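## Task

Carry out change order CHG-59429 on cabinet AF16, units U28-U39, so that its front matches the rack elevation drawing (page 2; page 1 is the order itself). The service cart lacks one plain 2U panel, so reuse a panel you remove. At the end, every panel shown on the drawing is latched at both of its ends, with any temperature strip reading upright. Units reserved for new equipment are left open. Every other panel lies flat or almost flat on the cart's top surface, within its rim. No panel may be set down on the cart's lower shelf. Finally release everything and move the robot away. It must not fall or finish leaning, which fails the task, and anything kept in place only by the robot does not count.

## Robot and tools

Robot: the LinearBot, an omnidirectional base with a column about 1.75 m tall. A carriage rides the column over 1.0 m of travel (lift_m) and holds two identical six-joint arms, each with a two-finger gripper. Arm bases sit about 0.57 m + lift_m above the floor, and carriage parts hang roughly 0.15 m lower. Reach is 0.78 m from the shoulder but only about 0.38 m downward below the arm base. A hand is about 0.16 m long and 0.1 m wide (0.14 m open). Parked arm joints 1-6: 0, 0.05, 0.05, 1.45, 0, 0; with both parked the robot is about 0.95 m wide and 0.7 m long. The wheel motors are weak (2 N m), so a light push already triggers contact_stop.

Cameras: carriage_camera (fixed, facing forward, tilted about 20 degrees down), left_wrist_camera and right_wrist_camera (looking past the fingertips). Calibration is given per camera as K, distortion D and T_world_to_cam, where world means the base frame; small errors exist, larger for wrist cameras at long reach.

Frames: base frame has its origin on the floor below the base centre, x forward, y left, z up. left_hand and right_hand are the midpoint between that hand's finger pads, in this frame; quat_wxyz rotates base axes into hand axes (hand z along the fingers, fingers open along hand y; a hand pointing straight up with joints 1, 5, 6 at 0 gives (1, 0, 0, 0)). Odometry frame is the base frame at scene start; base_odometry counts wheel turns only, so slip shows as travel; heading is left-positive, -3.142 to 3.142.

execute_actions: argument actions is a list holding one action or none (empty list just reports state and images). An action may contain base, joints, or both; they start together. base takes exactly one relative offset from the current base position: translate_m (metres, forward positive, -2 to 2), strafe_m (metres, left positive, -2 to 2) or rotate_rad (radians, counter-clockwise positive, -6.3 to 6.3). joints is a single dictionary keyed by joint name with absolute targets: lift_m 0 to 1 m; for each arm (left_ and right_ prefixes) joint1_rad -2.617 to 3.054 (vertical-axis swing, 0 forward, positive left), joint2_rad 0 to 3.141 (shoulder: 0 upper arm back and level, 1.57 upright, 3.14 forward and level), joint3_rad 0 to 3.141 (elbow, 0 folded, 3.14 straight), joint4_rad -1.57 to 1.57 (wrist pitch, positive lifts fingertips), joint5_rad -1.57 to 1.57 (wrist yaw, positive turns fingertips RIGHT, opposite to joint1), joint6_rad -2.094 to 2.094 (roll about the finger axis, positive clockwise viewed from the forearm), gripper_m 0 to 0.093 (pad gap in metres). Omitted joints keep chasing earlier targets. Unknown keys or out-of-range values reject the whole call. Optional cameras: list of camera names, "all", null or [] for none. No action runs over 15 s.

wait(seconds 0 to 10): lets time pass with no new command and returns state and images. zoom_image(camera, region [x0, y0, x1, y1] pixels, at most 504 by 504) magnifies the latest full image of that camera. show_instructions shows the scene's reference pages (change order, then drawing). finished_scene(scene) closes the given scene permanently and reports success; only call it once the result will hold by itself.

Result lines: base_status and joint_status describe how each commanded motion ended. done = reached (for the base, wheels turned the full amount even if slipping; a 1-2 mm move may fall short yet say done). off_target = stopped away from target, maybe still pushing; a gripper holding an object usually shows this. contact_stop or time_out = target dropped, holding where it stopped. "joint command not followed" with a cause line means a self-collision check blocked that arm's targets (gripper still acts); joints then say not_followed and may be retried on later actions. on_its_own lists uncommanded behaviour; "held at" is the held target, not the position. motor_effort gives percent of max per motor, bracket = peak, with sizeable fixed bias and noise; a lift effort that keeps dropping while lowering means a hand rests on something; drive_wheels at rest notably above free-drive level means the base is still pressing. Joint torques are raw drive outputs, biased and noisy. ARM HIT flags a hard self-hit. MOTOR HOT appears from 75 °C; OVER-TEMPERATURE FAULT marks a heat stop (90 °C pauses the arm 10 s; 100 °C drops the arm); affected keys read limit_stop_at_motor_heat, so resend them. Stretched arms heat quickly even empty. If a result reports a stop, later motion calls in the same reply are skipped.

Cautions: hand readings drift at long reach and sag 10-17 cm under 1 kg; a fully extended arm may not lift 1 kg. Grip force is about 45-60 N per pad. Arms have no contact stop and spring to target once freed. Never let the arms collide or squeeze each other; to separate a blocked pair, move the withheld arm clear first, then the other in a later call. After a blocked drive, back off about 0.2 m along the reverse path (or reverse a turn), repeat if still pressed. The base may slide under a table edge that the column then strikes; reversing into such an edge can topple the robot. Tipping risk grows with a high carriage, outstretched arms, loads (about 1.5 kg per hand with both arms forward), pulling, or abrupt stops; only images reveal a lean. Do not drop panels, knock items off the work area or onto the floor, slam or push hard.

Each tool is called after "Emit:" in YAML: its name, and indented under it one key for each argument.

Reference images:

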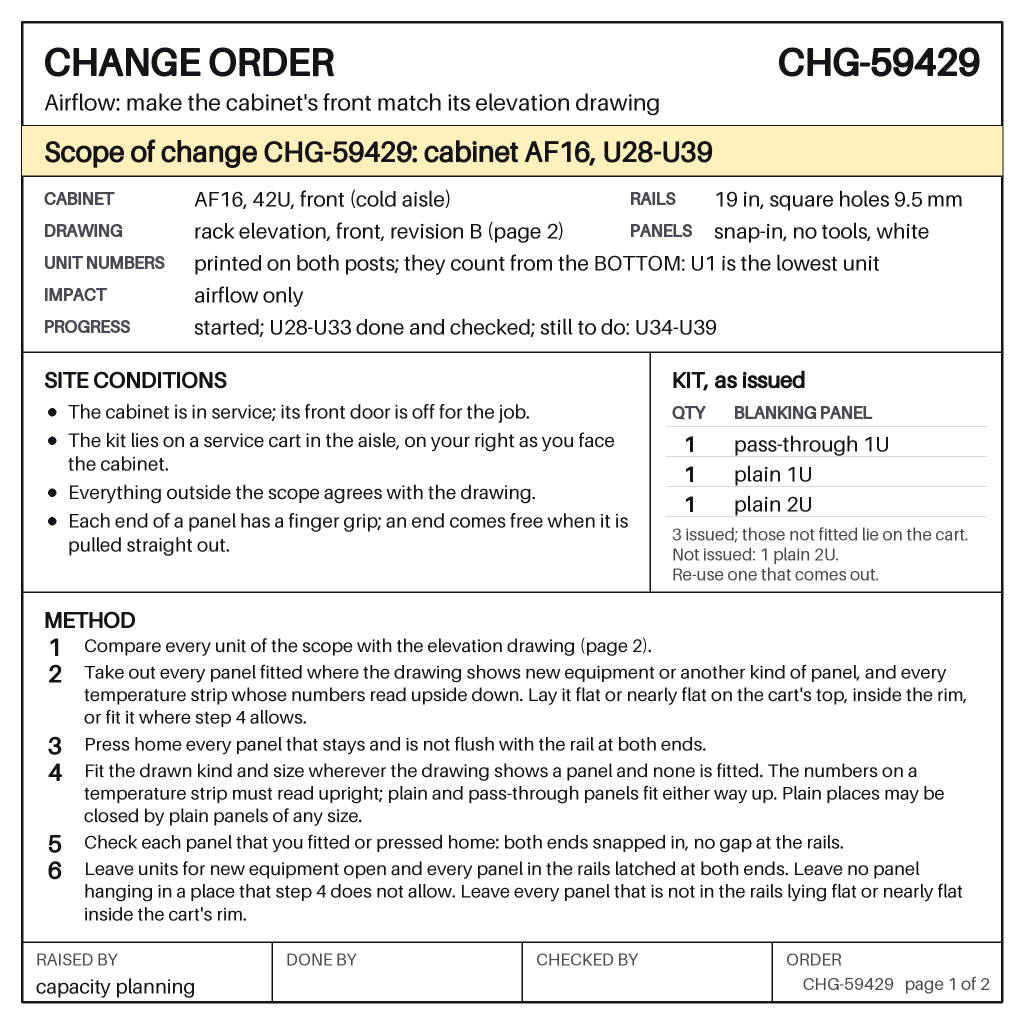

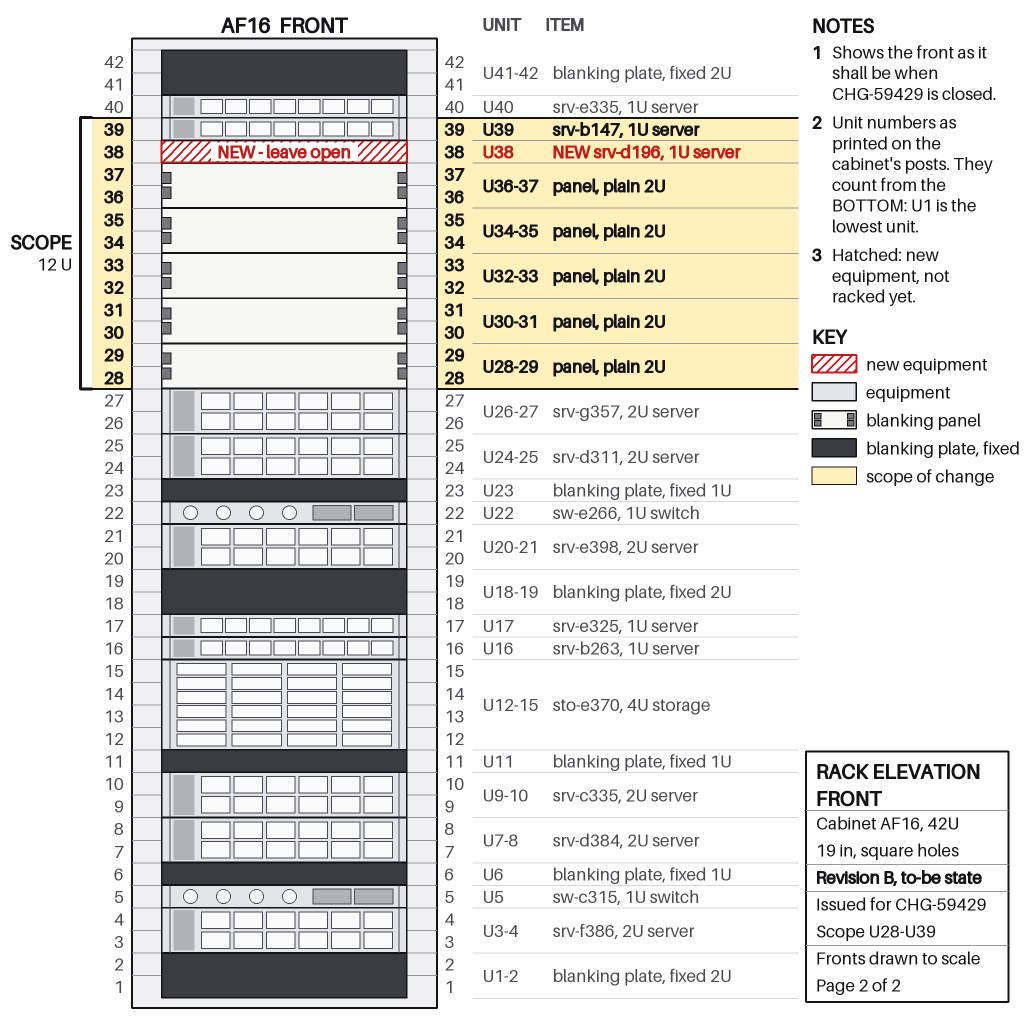

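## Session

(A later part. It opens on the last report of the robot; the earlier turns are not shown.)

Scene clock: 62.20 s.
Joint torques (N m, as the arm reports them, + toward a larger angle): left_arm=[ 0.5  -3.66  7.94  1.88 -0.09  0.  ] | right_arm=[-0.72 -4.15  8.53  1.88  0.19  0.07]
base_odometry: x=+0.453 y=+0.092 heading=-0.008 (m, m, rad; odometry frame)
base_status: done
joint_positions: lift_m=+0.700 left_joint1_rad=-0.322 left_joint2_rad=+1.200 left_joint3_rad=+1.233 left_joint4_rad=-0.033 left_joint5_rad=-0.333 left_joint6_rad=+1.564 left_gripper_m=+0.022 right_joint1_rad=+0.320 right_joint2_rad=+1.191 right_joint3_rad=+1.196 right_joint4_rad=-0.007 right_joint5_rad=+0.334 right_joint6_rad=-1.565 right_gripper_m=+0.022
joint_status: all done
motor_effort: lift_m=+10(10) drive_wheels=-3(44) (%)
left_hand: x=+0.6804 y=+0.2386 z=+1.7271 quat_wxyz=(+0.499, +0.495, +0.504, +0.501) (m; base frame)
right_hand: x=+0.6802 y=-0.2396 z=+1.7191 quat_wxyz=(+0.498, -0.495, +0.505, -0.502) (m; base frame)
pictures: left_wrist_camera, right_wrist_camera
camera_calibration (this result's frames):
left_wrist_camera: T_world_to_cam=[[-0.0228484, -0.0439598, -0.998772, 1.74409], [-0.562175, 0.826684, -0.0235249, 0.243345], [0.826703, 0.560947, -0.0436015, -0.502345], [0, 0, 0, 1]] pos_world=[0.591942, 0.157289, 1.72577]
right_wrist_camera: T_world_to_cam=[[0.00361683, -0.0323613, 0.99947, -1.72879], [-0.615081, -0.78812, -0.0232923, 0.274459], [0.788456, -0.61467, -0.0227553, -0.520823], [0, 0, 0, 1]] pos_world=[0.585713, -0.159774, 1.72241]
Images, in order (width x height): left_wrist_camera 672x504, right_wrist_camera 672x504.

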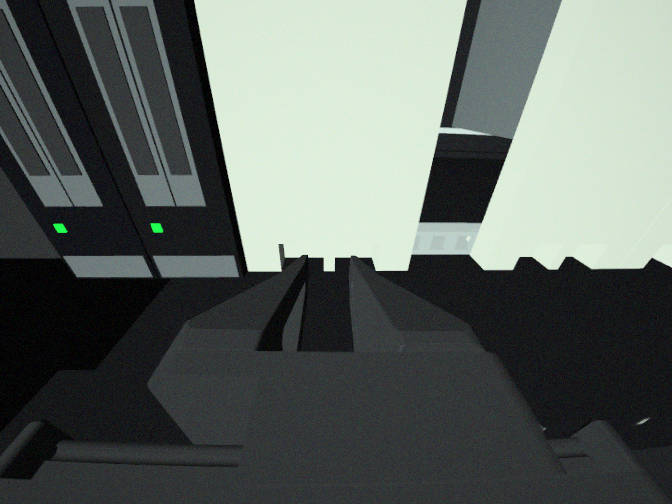

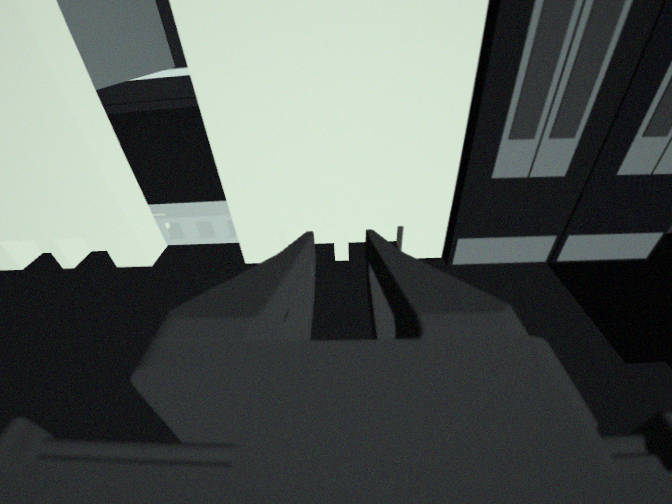

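Emit:
execute_actions:
  actions:
    - {"base":{"translate_m":0.012}}
  cameras: ["left_wrist_camera","right_wrist_camera"]

Emit:
zoom_image:
  camera: "left_wrist_camera"
  region: [240, 200, 420, 330]

Emit:
zoom_image:
  camera: "right_wrist_camera"
  region: [240, 180, 440, 320]

Scene clock: 65.27 s.
Joint torques (N m, as the arm reports them, + toward a larger angle): left_arm=[ 0.45 -3.8   7.9   1.9  -0.11  0.01] | right_arm=[-0.22 -2.99  8.31  1.9   0.07  0.07]
base_odometry: x=+0.465 y=+0.093 heading=-0.007 (m, m, rad; odometry frame)
base_status: done
joint_positions: lift_m=+0.700 left_joint1_rad=-0.322 left_joint2_rad=+1.201 left_joint3_rad=+1.233 left_joint4_rad=-0.034 left_joint5_rad=-0.333 left_joint6_rad=+1.564 left_gripper_m=+0.022 right_joint1_rad=+0.314 right_joint2_rad=+1.181 right_joint3_rad=+1.199 right_joint4_rad=-0.012 right_joint5_rad=+0.342 right_joint6_rad=-1.565 right_gripper_m=+0.022
joint_status: not commanded
motor_effort: lift_m=+11(12) drive_wheels=+9(45) (%)
left_hand: x=+0.6806 y=+0.2386 z=+1.7264 quat_wxyz=(+0.498, +0.496, +0.505, +0.501) (m; base frame)
right_hand: x=+0.6774 y=-0.2445 z=+1.7229 quat_wxyz=(+0.496, -0.490, +0.507, -0.506) (m; base frame)
pictures: left_wrist_camera, right_wrist_camera
camera_calibration (this result's frames):
left_wrist_camera: T_world_to_cam=[[-0.025362, -0.0431257, -0.998748, 1.74483], [-0.562547, 0.826488, -0.0214024, 0.240099], [0.826376, 0.5613, -0.0452217, -0.499624], [0, 0, 0, 1]] pos_world=[0.592196, 0.157247, 1.72519]
right_wrist_camera: T_world_to_cam=[[-0.0037232, -0.0342537, 0.999406, -1.72817], [-0.625963, -0.779311, -0.0290421, 0.288452], [0.779844, -0.6257, -0.01854, -0.525659], [0, 0, 0, 1]] pos_world=[0.584058, -0.163307, 1.72578]
Images, in order (width x height): left_wrist_camera 672x504, right_wrist_camera 672x504.

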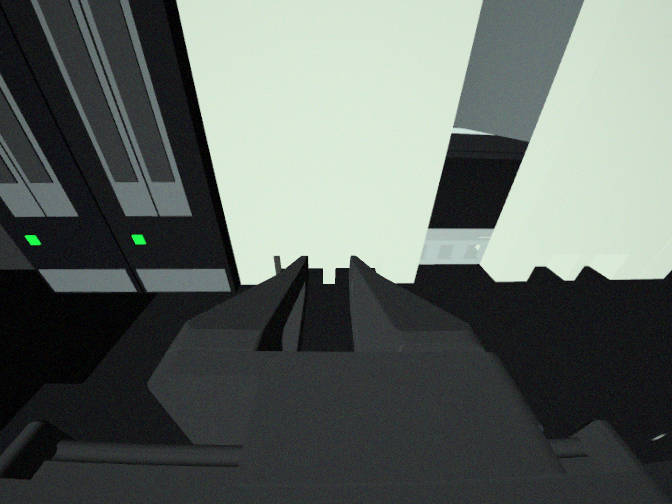

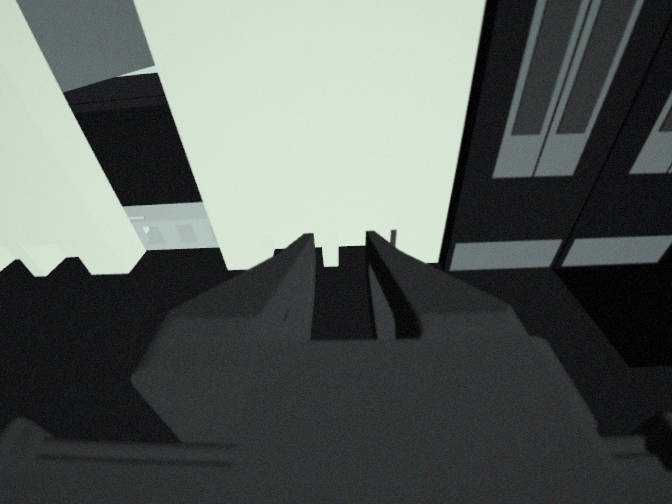

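Region (240, 200, 420, 330) of left_wrist_camera's 672x504 image, scaled by 2.800, with more detail than that image has.

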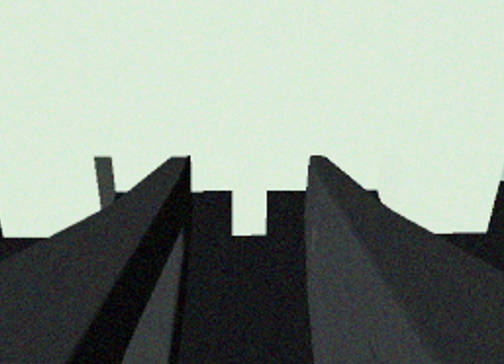

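Region (240, 180, 440, 320) of right_wrist_camera's 672x504 image, scaled by 2.520, with more detail than that image has; it fills the top 353 rows of this view, and the rest is white.

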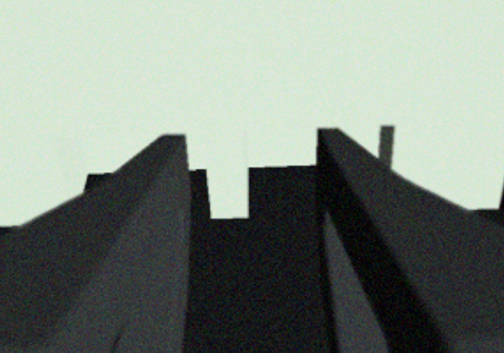

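Emit:
execute_actions:
  actions:
    - {"base":{"translate_m":0.004},"joints":{"right_joint2_rad":1.21,"left_gripper_m":0.016,"right_gripper_m":0.016}}
  cameras: ["left_wrist_camera","right_wrist_camera"]

Scene clock: 69.30 s.
Joint torques (N m, as the arm reports them, + toward a larger angle): left_arm=[ 0.43 -3.58  7.96  1.93 -0.07  0.01] | right_arm=[-0.26 -2.45  8.21  1.91  0.01  0.07]
base_odometry: x=+0.469 y=+0.093 heading=-0.007 (m, m, rad; odometry frame)
base_status: done
joint_positions: lift_m=+0.700 left_joint1_rad=-0.322 left_joint2_rad=+1.197 left_joint3_rad=+1.233 left_joint4_rad=-0.037 left_joint5_rad=-0.335 left_joint6_rad=+1.564 left_gripper_m=+0.016 right_joint1_rad=+0.313 right_joint2_rad=+1.183 right_joint3_rad=+1.199 right_joint4_rad=-0.012 right_joint5_rad=+0.349 right_joint6_rad=-1.565 right_gripper_m=+0.016
joint_status: all done
motor_effort: lift_m=+12(12) drive_wheels=-2(36) (%)
left_hand: x=+0.6796 y=+0.2393 z=+1.7271 quat_wxyz=(+0.498, +0.495, +0.505, +0.502) (m; base frame)
right_hand: x=+0.6780 y=-0.2459 z=+1.7224 quat_wxyz=(+0.494, -0.488, +0.510, -0.508) (m; base frame)
pictures: left_wrist_camera, right_wrist_camera
camera_calibration (this result's frames):
left_wrist_camera: T_world_to_cam=[[-0.0245555, -0.0434111, -0.998755, 1.74505], [-0.564107, 0.825408, -0.0220074, 0.241346], [0.825337, 0.562865, -0.0447569, -0.49959], [0, 0, 0, 1]] pos_world=[0.591325, 0.157747, 1.72583]
right_wrist_camera: T_world_to_cam=[[-0.0029082, -0.0339134, 0.999421, -1.72816], [-0.632513, -0.77404, -0.0281061, 0.291802], [0.774544, -0.632228, -0.0191996, -0.523887], [0, 0, 0, 1]] pos_world=[0.585316, -0.163958, 1.72531]
Images, in order (width x height): left_wrist_camera 672x504, right_wrist_camera 672x504.

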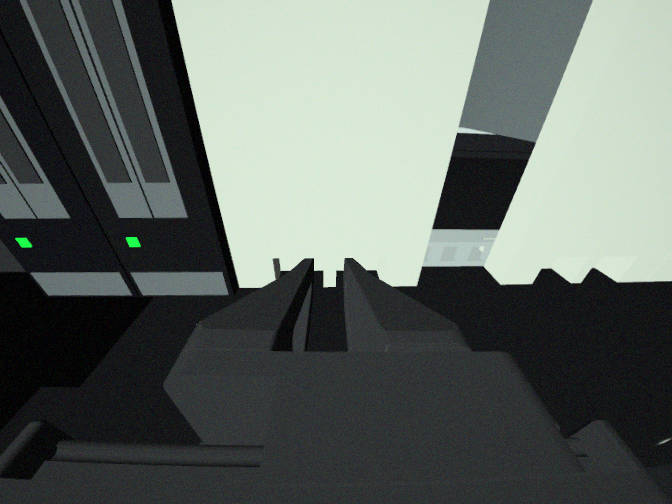

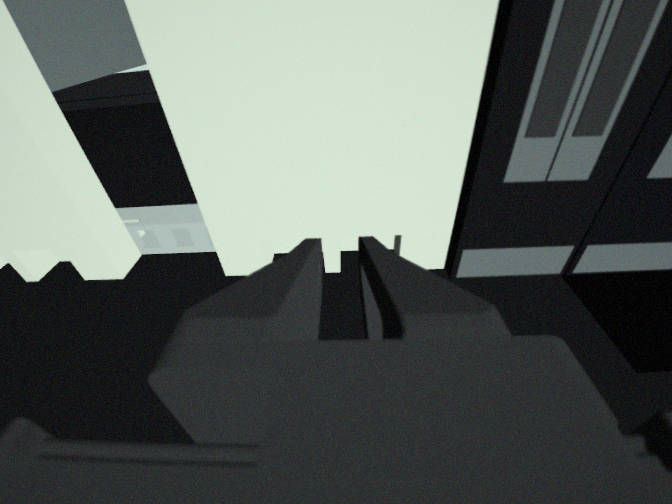

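Emit:
execute_actions:
  actions:
    - {"base":{"translate_m":0.003},"joints":{"right_joint1_rad":0.298,"right_joint4_rad":-0.035,"left_joint1_rad":-0.308}}
  cameras: ["left_wrist_camera","right_wrist_camera"]

Emit:
execute_actions:
  actions:
    - {"joints":{"left_gripper_m":0,"right_gripper_m":0}}
  cameras: ["left_wrist_camera","right_wrist_camera"]

Scene clock: 72.70 s.
Joint torques (N m, as the arm reports them, + toward a larger angle): left_arm=[ 0.66 -3.1   7.92  2.02 -0.08  0.  ] | right_arm=[-0.61 -2.32  8.11  1.86 -0.04  0.08]
base_odometry: x=+0.472 y=+0.093 heading=-0.006 (m, m, rad; odometry frame)
base_status: done
joint_positions: lift_m=+0.700 left_joint1_rad=-0.317 left_joint2_rad=+1.193 left_joint3_rad=+1.233 left_joint4_rad=-0.046 left_joint5_rad=-0.335 left_joint6_rad=+1.564 left_gripper_m=+0.016 right_joint1_rad=+0.309 right_joint2_rad=+1.181 right_joint3_rad=+1.199 right_joint4_rad=-0.029 right_joint5_rad=+0.347 right_joint6_rad=-1.565 right_gripper_m=+0.016
joint_status: all done
motor_effort: lift_m=+12(12) drive_wheels=+16(34) (%)
left_hand: x=+0.6788 y=+0.2414 z=+1.7264 quat_wxyz=(+0.495, +0.496, +0.507, +0.502) (m; base frame)
right_hand: x=+0.6778 y=-0.2470 z=+1.7189 quat_wxyz=(+0.489, -0.492, +0.512, -0.506) (m; base frame)
pictures: left_wrist_camera, right_wrist_camera
camera_calibration (this result's frames):
left_wrist_camera: T_world_to_cam=[[-0.0290786, -0.041968, -0.998696, 1.74712], [-0.56766, 0.823065, -0.0180592, 0.235324], [0.822749, 0.566394, -0.0477572, -0.493997], [0, 0, 0, 1]] pos_world=[0.590823, 0.159434, 1.7255]
right_wrist_camera: T_world_to_cam=[[0.0119397, -0.0291395, 0.999504, -1.73377], [-0.633719, -0.773418, -0.014978, 0.269105], [0.773471, -0.633226, -0.0277006, -0.509402], [0, 0, 0, 1]] pos_world=[0.585245, -0.164957, 1.72283]
Images, in order (width x height): left_wrist_camera 672x504, right_wrist_camera 672x504.

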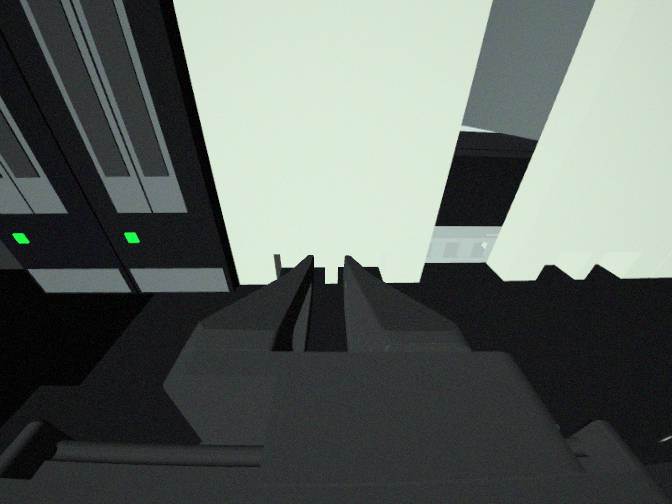

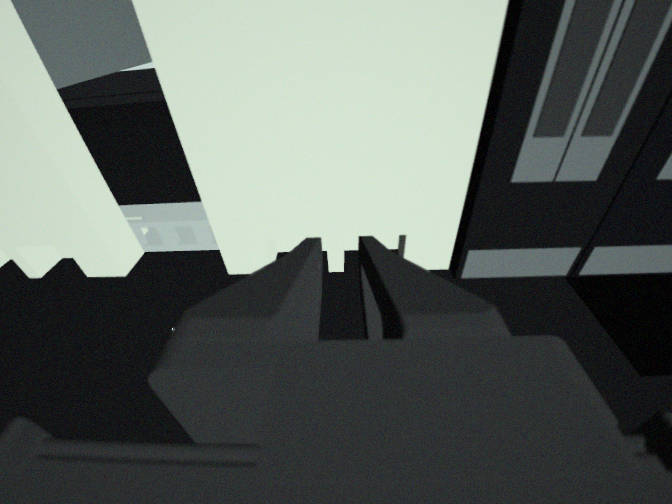

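Scene clock: 73.17 s.
Joint torques (N m, as the arm reports them, + toward a larger angle): left_arm=[ 0.67 -3.15  7.87  2.05 -0.08  0.  ] | right_arm=[-0.67 -2.61  7.97  1.92  0.04  0.16]
base_odometry: x=+0.472 y=+0.093 heading=-0.006 (m, m, rad; odometry frame)
base_status: not commanded
joint_positions: lift_m=+0.700 left_joint1_rad=-0.317 left_joint2_rad=+1.193 left_joint3_rad=+1.233 left_joint4_rad=-0.048 left_joint5_rad=-0.335 left_joint6_rad=+1.564 left_gripper_m=+0.005 right_joint1_rad=+0.309 right_joint2_rad=+1.181 right_joint3_rad=+1.200 right_joint4_rad=-0.035 right_joint5_rad=+0.347 right_joint6_rad=-1.572 right_gripper_m=+0.005
joint_status: left_gripper_m off_target (ended at +0.005, target +0.000); right_gripper_m off_target (ended at +0.005, target +0.000)
motor_effort: lift_m=+13(11) drive_wheels=+16(17) (%)
left_hand: x=+0.6788 y=+0.2414 z=+1.7259 quat_wxyz=(+0.494, +0.497, +0.507, +0.501) (m; base frame)
right_hand: x=+0.6777 y=-0.2471 z=+1.7179 quat_wxyz=(+0.485, -0.496, +0.512, -0.507) (m; base frame)
pictures: left_wrist_camera, right_wrist_camera
camera_calibration (this result's frames):
left_wrist_camera: T_world_to_cam=[[-0.0312503, -0.0412546, -0.99866, 1.74782], [-0.567697, 0.823077, -0.0162368, 0.232188], [0.822644, 0.566429, -0.0491415, -0.491568], [0, 0, 0, 1]] pos_world=[0.590818, 0.159435, 1.72509]
right_wrist_camera: T_world_to_cam=[[0.0172847, -0.0206544, 0.999637, -1.73454], [-0.633706, -0.773558, -0.00502582, 0.251873], [0.773381, -0.633389, -0.0264595, -0.511491], [0, 0, 0, 1]] pos_world=[0.585172, -0.16496, 1.72165]
Images, in order (width x height): left_wrist_camera 672x504, right_wrist_camera 672x504.

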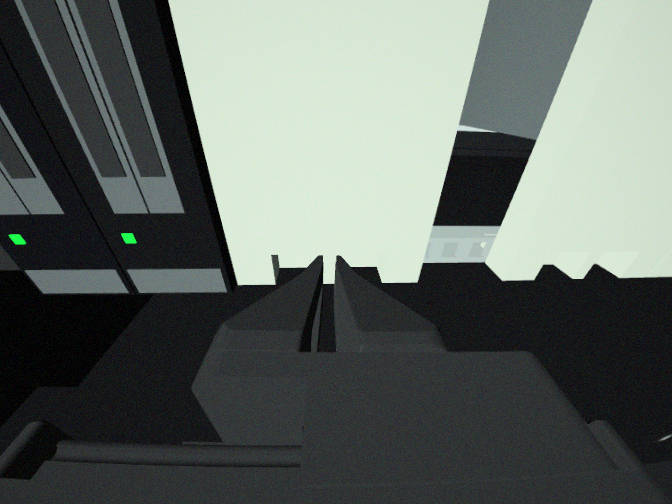

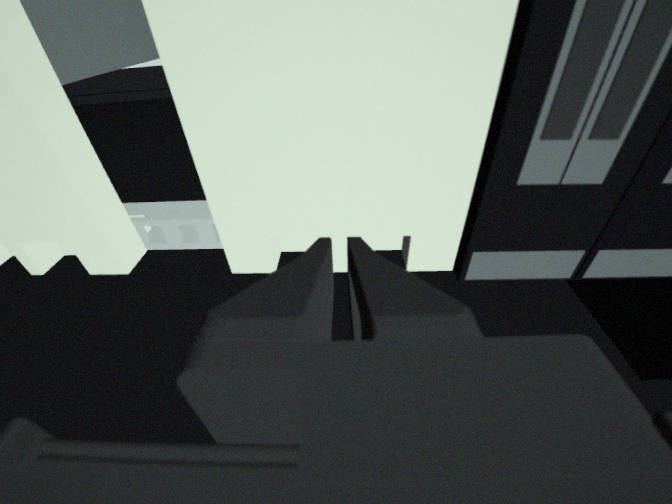

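Emit:
execute_actions:
  actions:
    - {"base":{"translate_m":-0.025},"joints":{"right_joint2_rad":1.185,"left_joint2_rad":1.193,"right_joint1_rad":0.309,"left_joint1_rad":-0.317,"right_joint5_rad":0.347,"left_joint5_rad":-0.335}}

Scene clock: 75.67 s.
Joint torques (N m, as the arm reports them, + toward a larger angle): left_arm=[-0.47 -4.57  7.92  2.   -0.04  0.01] | right_arm=[ 0.32 -5.96  8.18  1.91  0.13  0.15]
base_odometry: x=+0.447 y=+0.093 heading=-0.007 (m, m, rad; odometry frame)
base_status: done
joint_positions: lift_m=+0.700 left_joint1_rad=-0.312 left_joint2_rad=+1.204 left_joint3_rad=+1.233 left_joint4_rad=-0.044 left_joint5_rad=-0.334 left_joint6_rad=+1.564 left_gripper_m=+0.005 right_joint1_rad=+0.307 right_joint2_rad=+1.199 right_joint3_rad=+1.200 right_joint4_rad=-0.033 right_joint5_rad=+0.345 right_joint6_rad=-1.572 right_gripper_m=+0.005
joint_status: all done
motor_effort: lift_m=+11(12) drive_wheels=+10(55) (%)
left_hand: x=+0.6822 y=+0.2422 z=+1.7229 quat_wxyz=(+0.492, +0.497, +0.509, +0.501) (m; base frame)
right_hand: x=+0.6832 y=-0.2461 z=+1.7116 quat_wxyz=(+0.480, -0.501, +0.514, -0.505) (m; base frame)
pictures: carriage_camera, left_wrist_camera, right_wrist_camera
camera_calibration (this result's frames):
carriage_camera: T_world_to_cam=[[-0.00697402, -0.999829, -0.0171229, 0.0286594], [-0.287929, 0.018406, -0.957475, 1.68899], [0.957626, -0.00174726, -0.288008, 0.320675], [0, 0, 0, 1]] pos_world=[0.179421, -0.00187265, 1.71001]
left_wrist_camera: T_world_to_cam=[[-0.0368974, -0.0395147, -0.998538, 1.74823], [-0.570913, 0.820931, -0.0113903, 0.227735], [0.820181, 0.569658, -0.0528497, -0.487761], [0, 0, 0, 1]] pos_world=[0.594575, 0.159983, 1.72249]
right_wrist_camera: T_world_to_cam=[[0.0321963, -0.0155954, 0.99936, -1.73672], [-0.634265, -0.773071, 0.00836996, 0.233609], [0.772445, -0.634128, -0.0347817, -0.500595], [0, 0, 0, 1]] pos_world=[0.590768, -0.163931, 1.71624]
Images, in order (width x height): carriage_camera 672x504, left_wrist_camera 672x504, right_wrist_camera 672x504.

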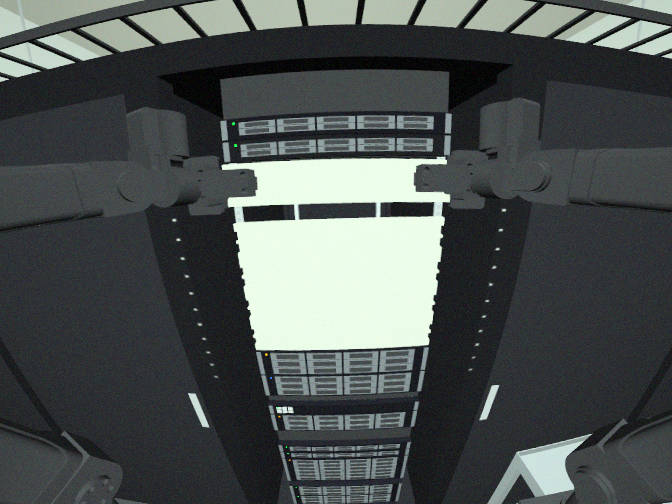

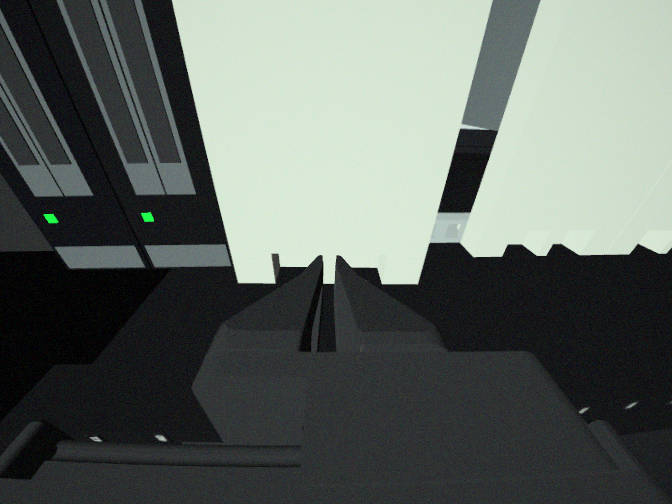

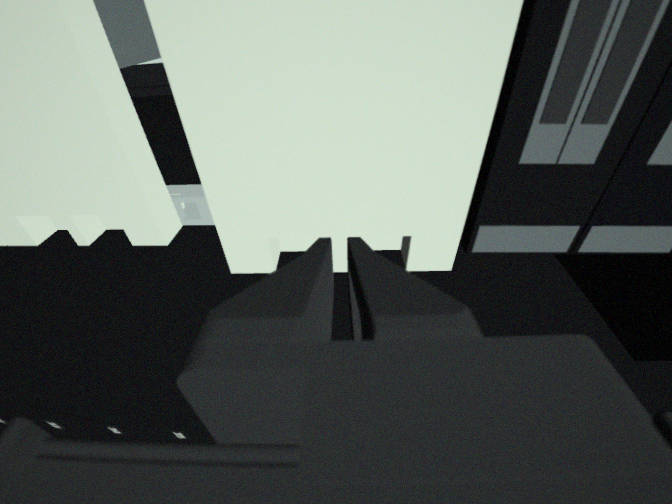

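Emit:
execute_actions:
  actions:
    - {"base":{"translate_m":-0.005},"joints":{"right_joint2_rad":1.168,"left_joint2_rad":1.183}}
  cameras: []

Emit:
execute_actions:
  actions:
    - {"joints":{"lift_m":0.656}}

Scene clock: 78.67 s.
Joint torques (N m, as the arm reports them, + toward a larger angle): left_arm=[-0.43 -4.9   7.93  2.04 -0.07  0.  ] | right_arm=[ 0.24 -6.41  8.04  2.02  0.17  0.13]
base_odometry: x=+0.442 y=+0.093 heading=-0.007 (m, m, rad; odometry frame)
base_status: done
joint_positions: lift_m=+0.700 left_joint1_rad=-0.312 left_joint2_rad=+1.199 left_joint3_rad=+1.233 left_joint4_rad=-0.048 left_joint5_rad=-0.330 left_joint6_rad=+1.564 left_gripper_m=+0.005 right_joint1_rad=+0.307 right_joint2_rad=+1.188 right_joint3_rad=+1.200 right_joint4_rad=-0.039 right_joint5_rad=+0.341 right_joint6_rad=-1.572 right_gripper_m=+0.005
joint_status: all done
motor_effort: lift_m=+11(12) drive_wheels=+8(36) (%)
left_hand: x=+0.6810 y=+0.2420 z=+1.7237 quat_wxyz=(+0.493, +0.498, +0.508, +0.501) (m; base frame)
right_hand: x=+0.6800 y=-0.2465 z=+1.7142 quat_wxyz=(+0.482, -0.500, +0.513, -0.504) (m; base frame)
pictures: none
No camera images: the call's "cameras" was empty. Leave "cameras" out to get every camera's image.

Scene clock: 79.40 s.
Joint torques (N m, as the arm reports them, + toward a larger angle): left_arm=[-0.4  -4.86  7.93  2.06 -0.08  0.  ] | right_arm=[ 0.33 -6.27  8.03  2.01  0.16  0.12]
base_odometry: x=+0.441 y=+0.093 heading=-0.007 (m, m, rad; odometry frame)
base_status: not commanded
joint_positions: lift_m=+0.656 left_joint1_rad=-0.312 left_joint2_rad=+1.198 left_joint3_rad=+1.233 left_joint4_rad=-0.049 left_joint5_rad=-0.328 left_joint6_rad=+1.564 left_gripper_m=+0.005 right_joint1_rad=+0.307 right_joint2_rad=+1.186 right_joint3_rad=+1.200 right_joint4_rad=-0.036 right_joint5_rad=+0.341 right_joint6_rad=-1.572 right_gripper_m=+0.005
joint_status: all done
motor_effort: lift_m=+12(13) drive_wheels=+9(11) (%)
left_hand: x=+0.6806 y=+0.2418 z=+1.6799 quat_wxyz=(+0.493, +0.499, +0.508, +0.500) (m; base frame)
right_hand: x=+0.6794 y=-0.2466 z=+1.6717 quat_wxyz=(+0.484, -0.499, +0.512, -0.505) (m; base frame)
pictures: carriage_camera, left_wrist_camera, right_wrist_camera
camera_calibration (this result's frames):
carriage_camera: T_world_to_cam=[[-0.00697402, -0.999829, -0.0171229, 0.0279063], [-0.287929, 0.018406, -0.957475, 1.64688], [0.957626, -0.00174726, -0.288008, 0.308008], [0, 0, 0, 1]] pos_world=[0.179421, -0.00187265, 1.66603]
left_wrist_camera: T_world_to_cam=[[-0.036407, -0.0396253, -0.998551, 1.70492], [-0.566513, 0.823965, -0.0120422, 0.224044], [0.823248, 0.565254, -0.0524464, -0.490212], [0, 0, 0, 1]] pos_world=[0.592561, 0.160048, 1.67944]
right_wrist_camera: T_world_to_cam=[[0.0235652, -0.0187309, 0.999547, -1.69193], [-0.631062, -0.775732, 0.000341063, 0.241816], [0.775375, -0.630784, -0.0301007, -0.508399], [0, 0, 0, 1]] pos_world=[0.586671, -0.164797, 1.67578]
Images, in order (width x height): carriage_camera 672x504, left_wrist_camera 672x504, right_wrist_camera 672x504.

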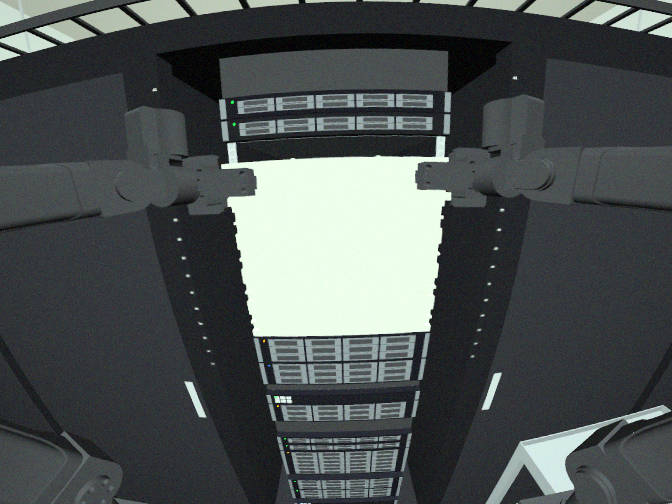

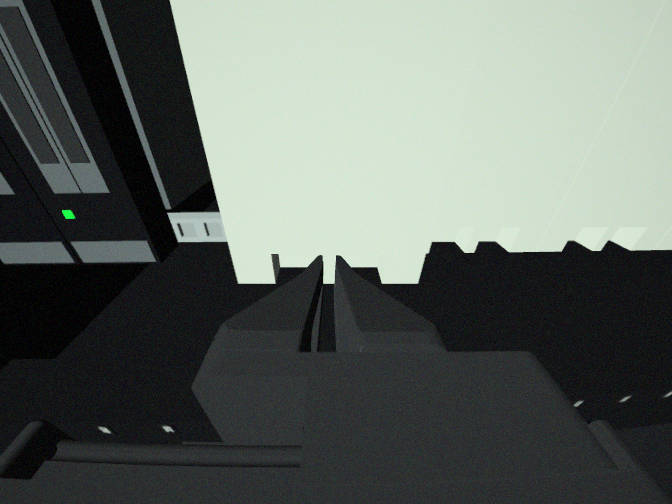

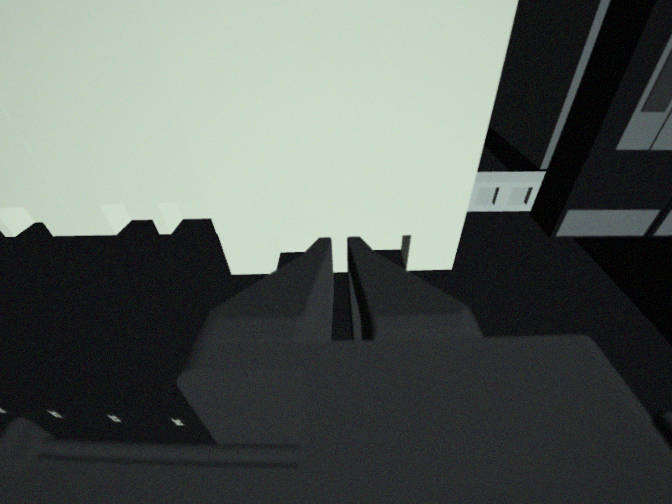

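Emit:
execute_actions:
  actions:
    - {"joints":{"lift_m":0.6585,"right_joint2_rad":1.192,"left_joint2_rad":1.197}}
  cameras: []

Emit:
execute_actions:
  actions:
    - {"base":{"translate_m":0.018}}
  cameras: ["left_wrist_camera","right_wrist_camera"]

Scene clock: 81.93 s.
Joint torques (N m, as the arm reports them, + toward a larger angle): left_arm=[-0.43 -3.87  7.93  2.06 -0.1  -0.01] | right_arm=[ 0.3  -4.42  8.26  2.01  0.16  0.14]
base_odometry: x=+0.441 y=+0.093 heading=-0.007 (m, m, rad; odometry frame)
base_status: not commanded
joint_positions: lift_m=+0.658 left_joint1_rad=-0.312 left_joint2_rad=+1.198 left_joint3_rad=+1.233 left_joint4_rad=-0.049 left_joint5_rad=-0.328 left_joint6_rad=+1.564 left_gripper_m=+0.005 right_joint1_rad=+0.307 right_joint2_rad=+1.186 right_joint3_rad=+1.200 right_joint4_rad=-0.040 right_joint5_rad=+0.341 right_joint6_rad=-1.572 right_gripper_m=+0.005
joint_status: all done
motor_effort: lift_m=+17(18) drive_wheels=+8(10) (%)
left_hand: x=+0.6806 y=+0.2418 z=+1.6816 quat_wxyz=(+0.493, +0.499, +0.508, +0.500) (m; base frame)
right_hand: x=+0.6794 y=-0.2466 z=+1.6725 quat_wxyz=(+0.483, -0.500, +0.512, -0.505) (m; base frame)
pictures: none
No camera images: the call's "cameras" was empty. Leave "cameras" out to get every camera's image.

Scene clock: 82.87 s.
Joint torques (N m, as the arm reports them, + toward a larger angle): left_arm=[-0.35 -3.74  7.88  2.02 -0.09  0.  ] | right_arm=[ 0.23 -3.86  8.03  1.98  0.13  0.15]
base_odometry: x=+0.460 y=+0.093 heading=-0.007 (m, m, rad; odometry frame)
base_status: done
joint_positions: lift_m=+0.658 left_joint1_rad=-0.313 left_joint2_rad=+1.197 left_joint3_rad=+1.233 left_joint4_rad=-0.046 left_joint5_rad=-0.329 left_joint6_rad=+1.564 left_gripper_m=+0.005 right_joint1_rad=+0.309 right_joint2_rad=+1.181 right_joint3_rad=+1.200 right_joint4_rad=-0.038 right_joint5_rad=+0.344 right_joint6_rad=-1.572 right_gripper_m=+0.005
joint_status: not commanded
motor_effort: lift_m=+17(16) drive_wheels=-6(43) (%)
left_hand: x=+0.6802 y=+0.2417 z=+1.6828 quat_wxyz=(+0.495, +0.497, +0.507, +0.501) (m; base frame)
right_hand: x=+0.6776 y=-0.2467 z=+1.6751 quat_wxyz=(+0.485, -0.497, +0.511, -0.506) (m; base frame)
pictures: left_wrist_camera, right_wrist_camera
camera_calibration (this result's frames):
left_wrist_camera: T_world_to_cam=[[-0.0324335, -0.0408959, -0.998637, 1.70551], [-0.566144, 0.824163, -0.0153638, 0.22926], [0.823668, 0.564874, -0.0498835, -0.494175], [0, 0, 0, 1]] pos_world=[0.592146, 0.159948, 1.68206]
right_wrist_camera: T_world_to_cam=[[0.0199111, -0.0194619, 0.999612, -1.69314], [-0.631643, -0.775255, -0.00251221, 0.245839], [0.775003, -0.631348, -0.0277291, -0.510822], [0, 0, 0, 1]] pos_world=[0.584884, -0.16487, 1.67894]
Images, in order (width x height): left_wrist_camera 672x504, right_wrist_camera 672x504.

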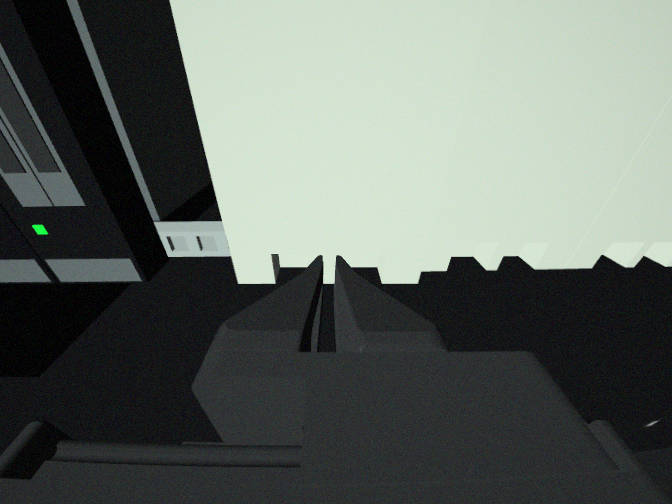

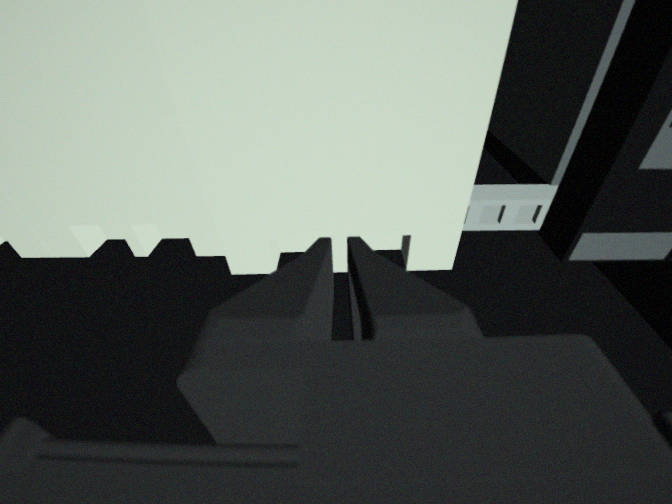

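Emit:
execute_actions:
  actions:
    - {"base":{"translate_m":0.012},"joints":{"lift_m":0.656,"right_joint2_rad":1.21,"left_joint2_rad":1.21}}
  cameras: ["left_wrist_camera","right_wrist_camera"]

Scene clock: 85.20 s.
Joint torques (N m, as the arm reports them, + toward a larger angle): left_arm=[-0.16 -2.48  7.94  2.07 -0.06  0.01] | right_arm=[ 0.1  -2.48  8.08  2.01  0.08  0.17]
base_odometry: x=+0.472 y=+0.093 heading=-0.006 (m, m, rad; odometry frame)
base_status: done
joint_positions: lift_m=+0.656 left_joint1_rad=-0.316 left_joint2_rad=+1.194 left_joint3_rad=+1.233 left_joint4_rad=-0.051 left_joint5_rad=-0.333 left_joint6_rad=+1.564 left_gripper_m=+0.005 right_joint1_rad=+0.311 right_joint2_rad=+1.180 right_joint3_rad=+1.200 right_joint4_rad=-0.038 right_joint5_rad=+0.348 right_joint6_rad=-1.573 right_gripper_m=+0.005
joint_status: all done
motor_effort: lift_m=+11(13) drive_wheels=+12(43) (%)
left_hand: x=+0.6789 y=+0.2414 z=+1.6811 quat_wxyz=(+0.494, +0.498, +0.508, +0.501) (m; base frame)
right_hand: x=+0.6774 y=-0.2469 z=+1.6736 quat_wxyz=(+0.484, -0.497, +0.512, -0.507) (m; base frame)
pictures: left_wrist_camera, right_wrist_camera
camera_calibration (this result's frames):
left_wrist_camera: T_world_to_cam=[[-0.0345621, -0.0401711, -0.998595, 1.70493], [-0.566804, 0.823742, -0.0135197, 0.226212], [0.823128, 0.56554, -0.0512394, -0.490535], [0, 0, 0, 1]] pos_world=[0.590916, 0.159565, 1.68046]
right_wrist_camera: T_world_to_cam=[[0.0191432, -0.0185306, 0.999645, -1.691], [-0.633989, -0.773339, -0.0021946, 0.247049], [0.773105, -0.633722, -0.0265524, -0.512082], [0, 0, 0, 1]] pos_world=[0.584891, -0.1648, 1.67734]
Images, in order (width x height): left_wrist_camera 672x504, right_wrist_camera 672x504.

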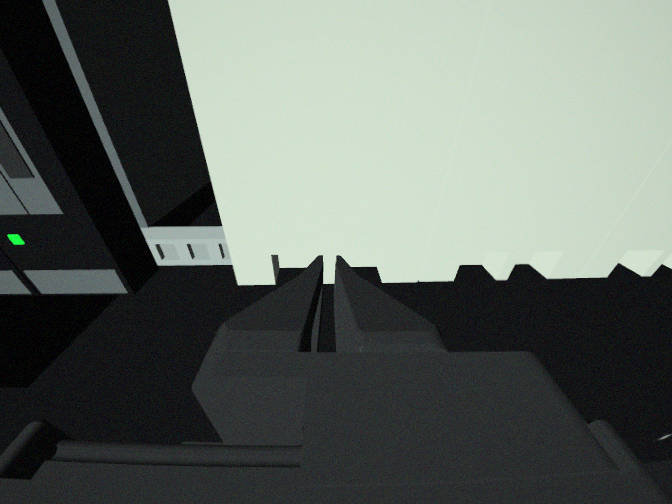

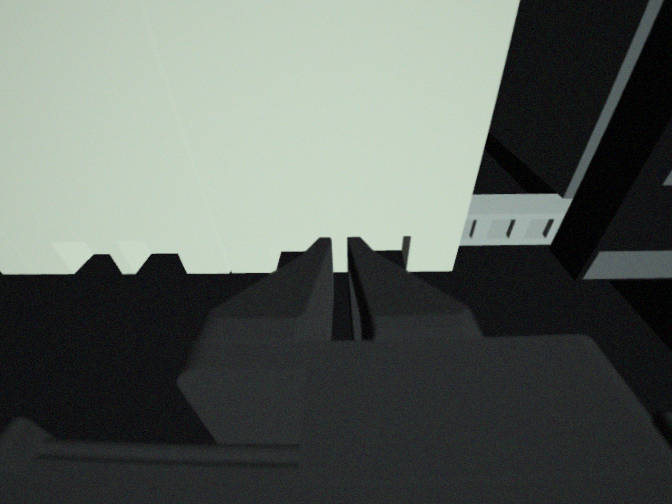

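Emit:
execute_actions:
  actions:
    - {"base":{"translate_m":0.004},"joints":{"right_joint2_rad":1.225,"left_joint2_rad":1.23}}
  cameras: []

Emit:
execute_actions:
  actions:
    - {"joints":{"right_joint2_rad":1.19,"left_joint2_rad":1.195,"left_gripper_m":0.02,"right_gripper_m":0.02}}
  cameras: []

Emit:
execute_actions:
  actions:
    - {"base":{"translate_m":-0.08}}

Scene clock: 88.77 s.
Joint torques (N m, as the arm reports them, + toward a larger angle): left_arm=[ 0.27 -0.66  7.93  2.19 -0.01 -0.01] | right_arm=[-0.09 -0.79  7.87  2.13  0.04  0.16]
base_odometry: x=+0.475 y=+0.093 heading=-0.006 (m, m, rad; odometry frame)
base_status: done
joint_positions: lift_m=+0.656 left_joint1_rad=-0.320 left_joint2_rad=+1.189 left_joint3_rad=+1.233 left_joint4_rad=-0.063 left_joint5_rad=-0.337 left_joint6_rad=+1.564 left_gripper_m=+0.005 right_joint1_rad=+0.312 right_joint2_rad=+1.175 right_joint3_rad=+1.200 right_joint4_rad=-0.052 right_joint5_rad=+0.351 right_joint6_rad=-1.574 right_gripper_m=+0.005
joint_status: all done
motor_effort: lift_m=+11(11) drive_wheels=+29(50) (%)
left_hand: x=+0.6772 y=+0.2408 z=+1.6800 quat_wxyz=(+0.491, +0.500, +0.509, +0.499) (m; base frame)
right_hand: x=+0.6755 y=-0.2474 z=+1.6725 quat_wxyz=(+0.481, -0.499, +0.513, -0.506) (m; base frame)
pictures: none
No camera images: the call's "cameras" was empty. Leave "cameras" out to get every camera's image.

Scene clock: 89.27 s.
Joint torques (N m, as the arm reports them, + toward a larger angle): left_arm=[ 0.21 -2.77  7.9   2.46 -0.01  0.  ] | right_arm=[-0.03 -3.07  8.05  2.38  0.07  0.17]
base_odometry: x=+0.475 y=+0.093 heading=-0.006 (m, m, rad; odometry frame)
base_status: not commanded
joint_positions: lift_m=+0.656 left_joint1_rad=-0.320 left_joint2_rad=+1.184 left_joint3_rad=+1.233 left_joint4_rad=-0.090 left_joint5_rad=-0.336 left_joint6_rad=+1.564 left_gripper_m=+0.020 right_joint1_rad=+0.312 right_joint2_rad=+1.170 right_joint3_rad=+1.200 right_joint4_rad=-0.078 right_joint5_rad=+0.350 right_joint6_rad=-1.574 right_gripper_m=+0.020
joint_status: all done
motor_effort: lift_m=+13(12) drive_wheels=+29(29) (%)
left_hand: x=+0.6756 y=+0.2412 z=+1.6756 quat_wxyz=(+0.485, +0.507, +0.512, +0.496) (m; base frame)
right_hand: x=+0.6739 y=-0.2476 z=+1.6682 quat_wxyz=(+0.475, -0.506, +0.516, -0.503) (m; base frame)
pictures: none
No camera images: the call's "cameras" was empty. Leave "cameras" out to get every camera's image.

Scene clock: 90.70 s.
Joint torques (N m, as the arm reports them, + toward a larger angle): left_arm=[ 0.18 -2.83  7.96  1.97 -0.04  0.  ] | right_arm=[-0.06 -2.77  8.03  1.89  0.05  0.18]
base_odometry: x=+0.395 y=+0.093 heading=-0.006 (m, m, rad; odometry frame)
base_status: done
joint_positions: lift_m=+0.656 left_joint1_rad=-0.320 left_joint2_rad=+1.184 left_joint3_rad=+1.233 left_joint4_rad=-0.042 left_joint5_rad=-0.334 left_joint6_rad=+1.564 left_gripper_m=+0.020 right_joint1_rad=+0.312 right_joint2_rad=+1.170 right_joint3_rad=+1.200 right_joint4_rad=-0.033 right_joint5_rad=+0.350 right_joint6_rad=-1.574 right_gripper_m=+0.020
joint_status: not commanded
motor_effort: lift_m=+11(11) drive_wheels=-6(40) (%)
left_hand: x=+0.6758 y=+0.2409 z=+1.6868 quat_wxyz=(+0.500, +0.493, +0.504, +0.503) (m; base frame)
right_hand: x=+0.6741 y=-0.2476 z=+1.6787 quat_wxyz=(+0.489, -0.492, +0.509, -0.510) (m; base frame)
pictures: carriage_camera, left_wrist_camera, right_wrist_camera
camera_calibration (this result's frames):
carriage_camera: T_world_to_cam=[[-0.00697402, -0.999829, -0.0171229, 0.0279063], [-0.287929, 0.018406, -0.957475, 1.64688], [0.957626, -0.00174726, -0.288008, 0.308008], [0, 0, 0, 1]] pos_world=[0.179421, -0.00187265, 1.66603]
left_wrist_camera: T_world_to_cam=[[-0.0173122, -0.0454408, -0.998817, 1.70047], [-0.564242, 0.825142, -0.0277597, 0.246838], [0.825428, 0.563094, -0.0399247, -0.507434], [0, 0, 0, 1]] pos_world=[0.587565, 0.159327, 1.68505]
right_wrist_camera: T_world_to_cam=[[0.00463164, -0.0228069, 0.999729, -1.68745], [-0.633863, -0.773305, -0.0147049, 0.265431], [0.773431, -0.633623, -0.0180381, -0.524361], [0, 0, 0, 1]] pos_world=[0.58162, -0.165474, 1.68144]
Images, in order (width x height): carriage_camera 672x504, left_wrist_camera 672x504, right_wrist_camera 672x504.

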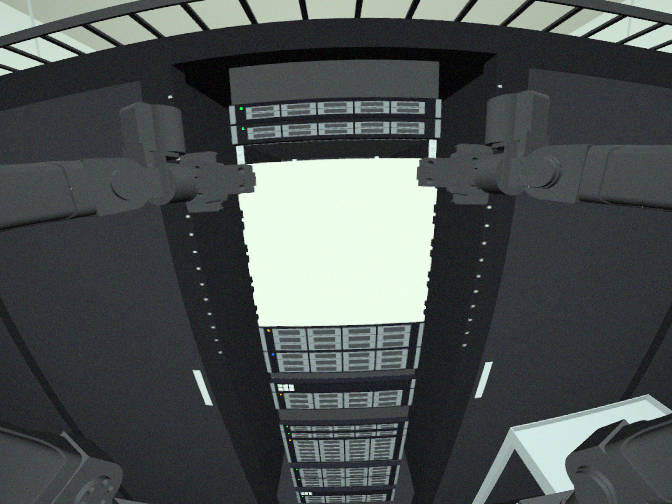

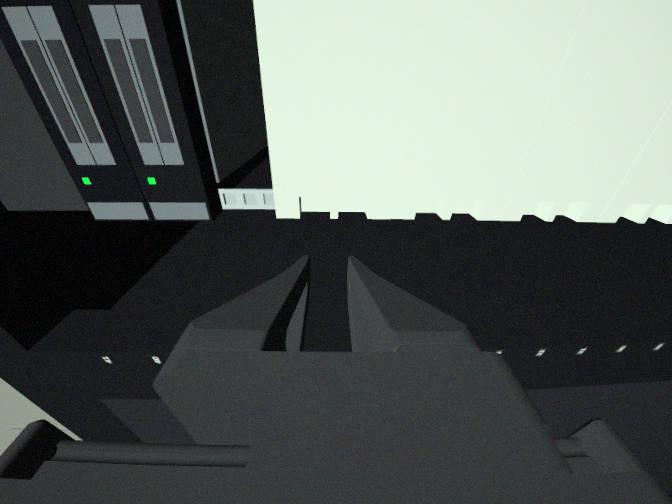

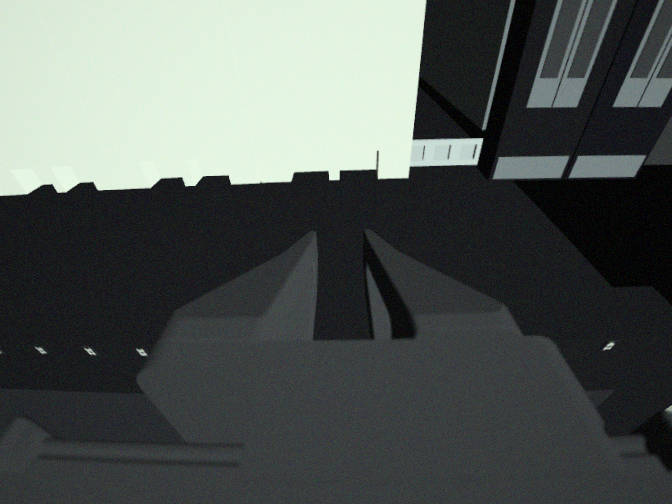

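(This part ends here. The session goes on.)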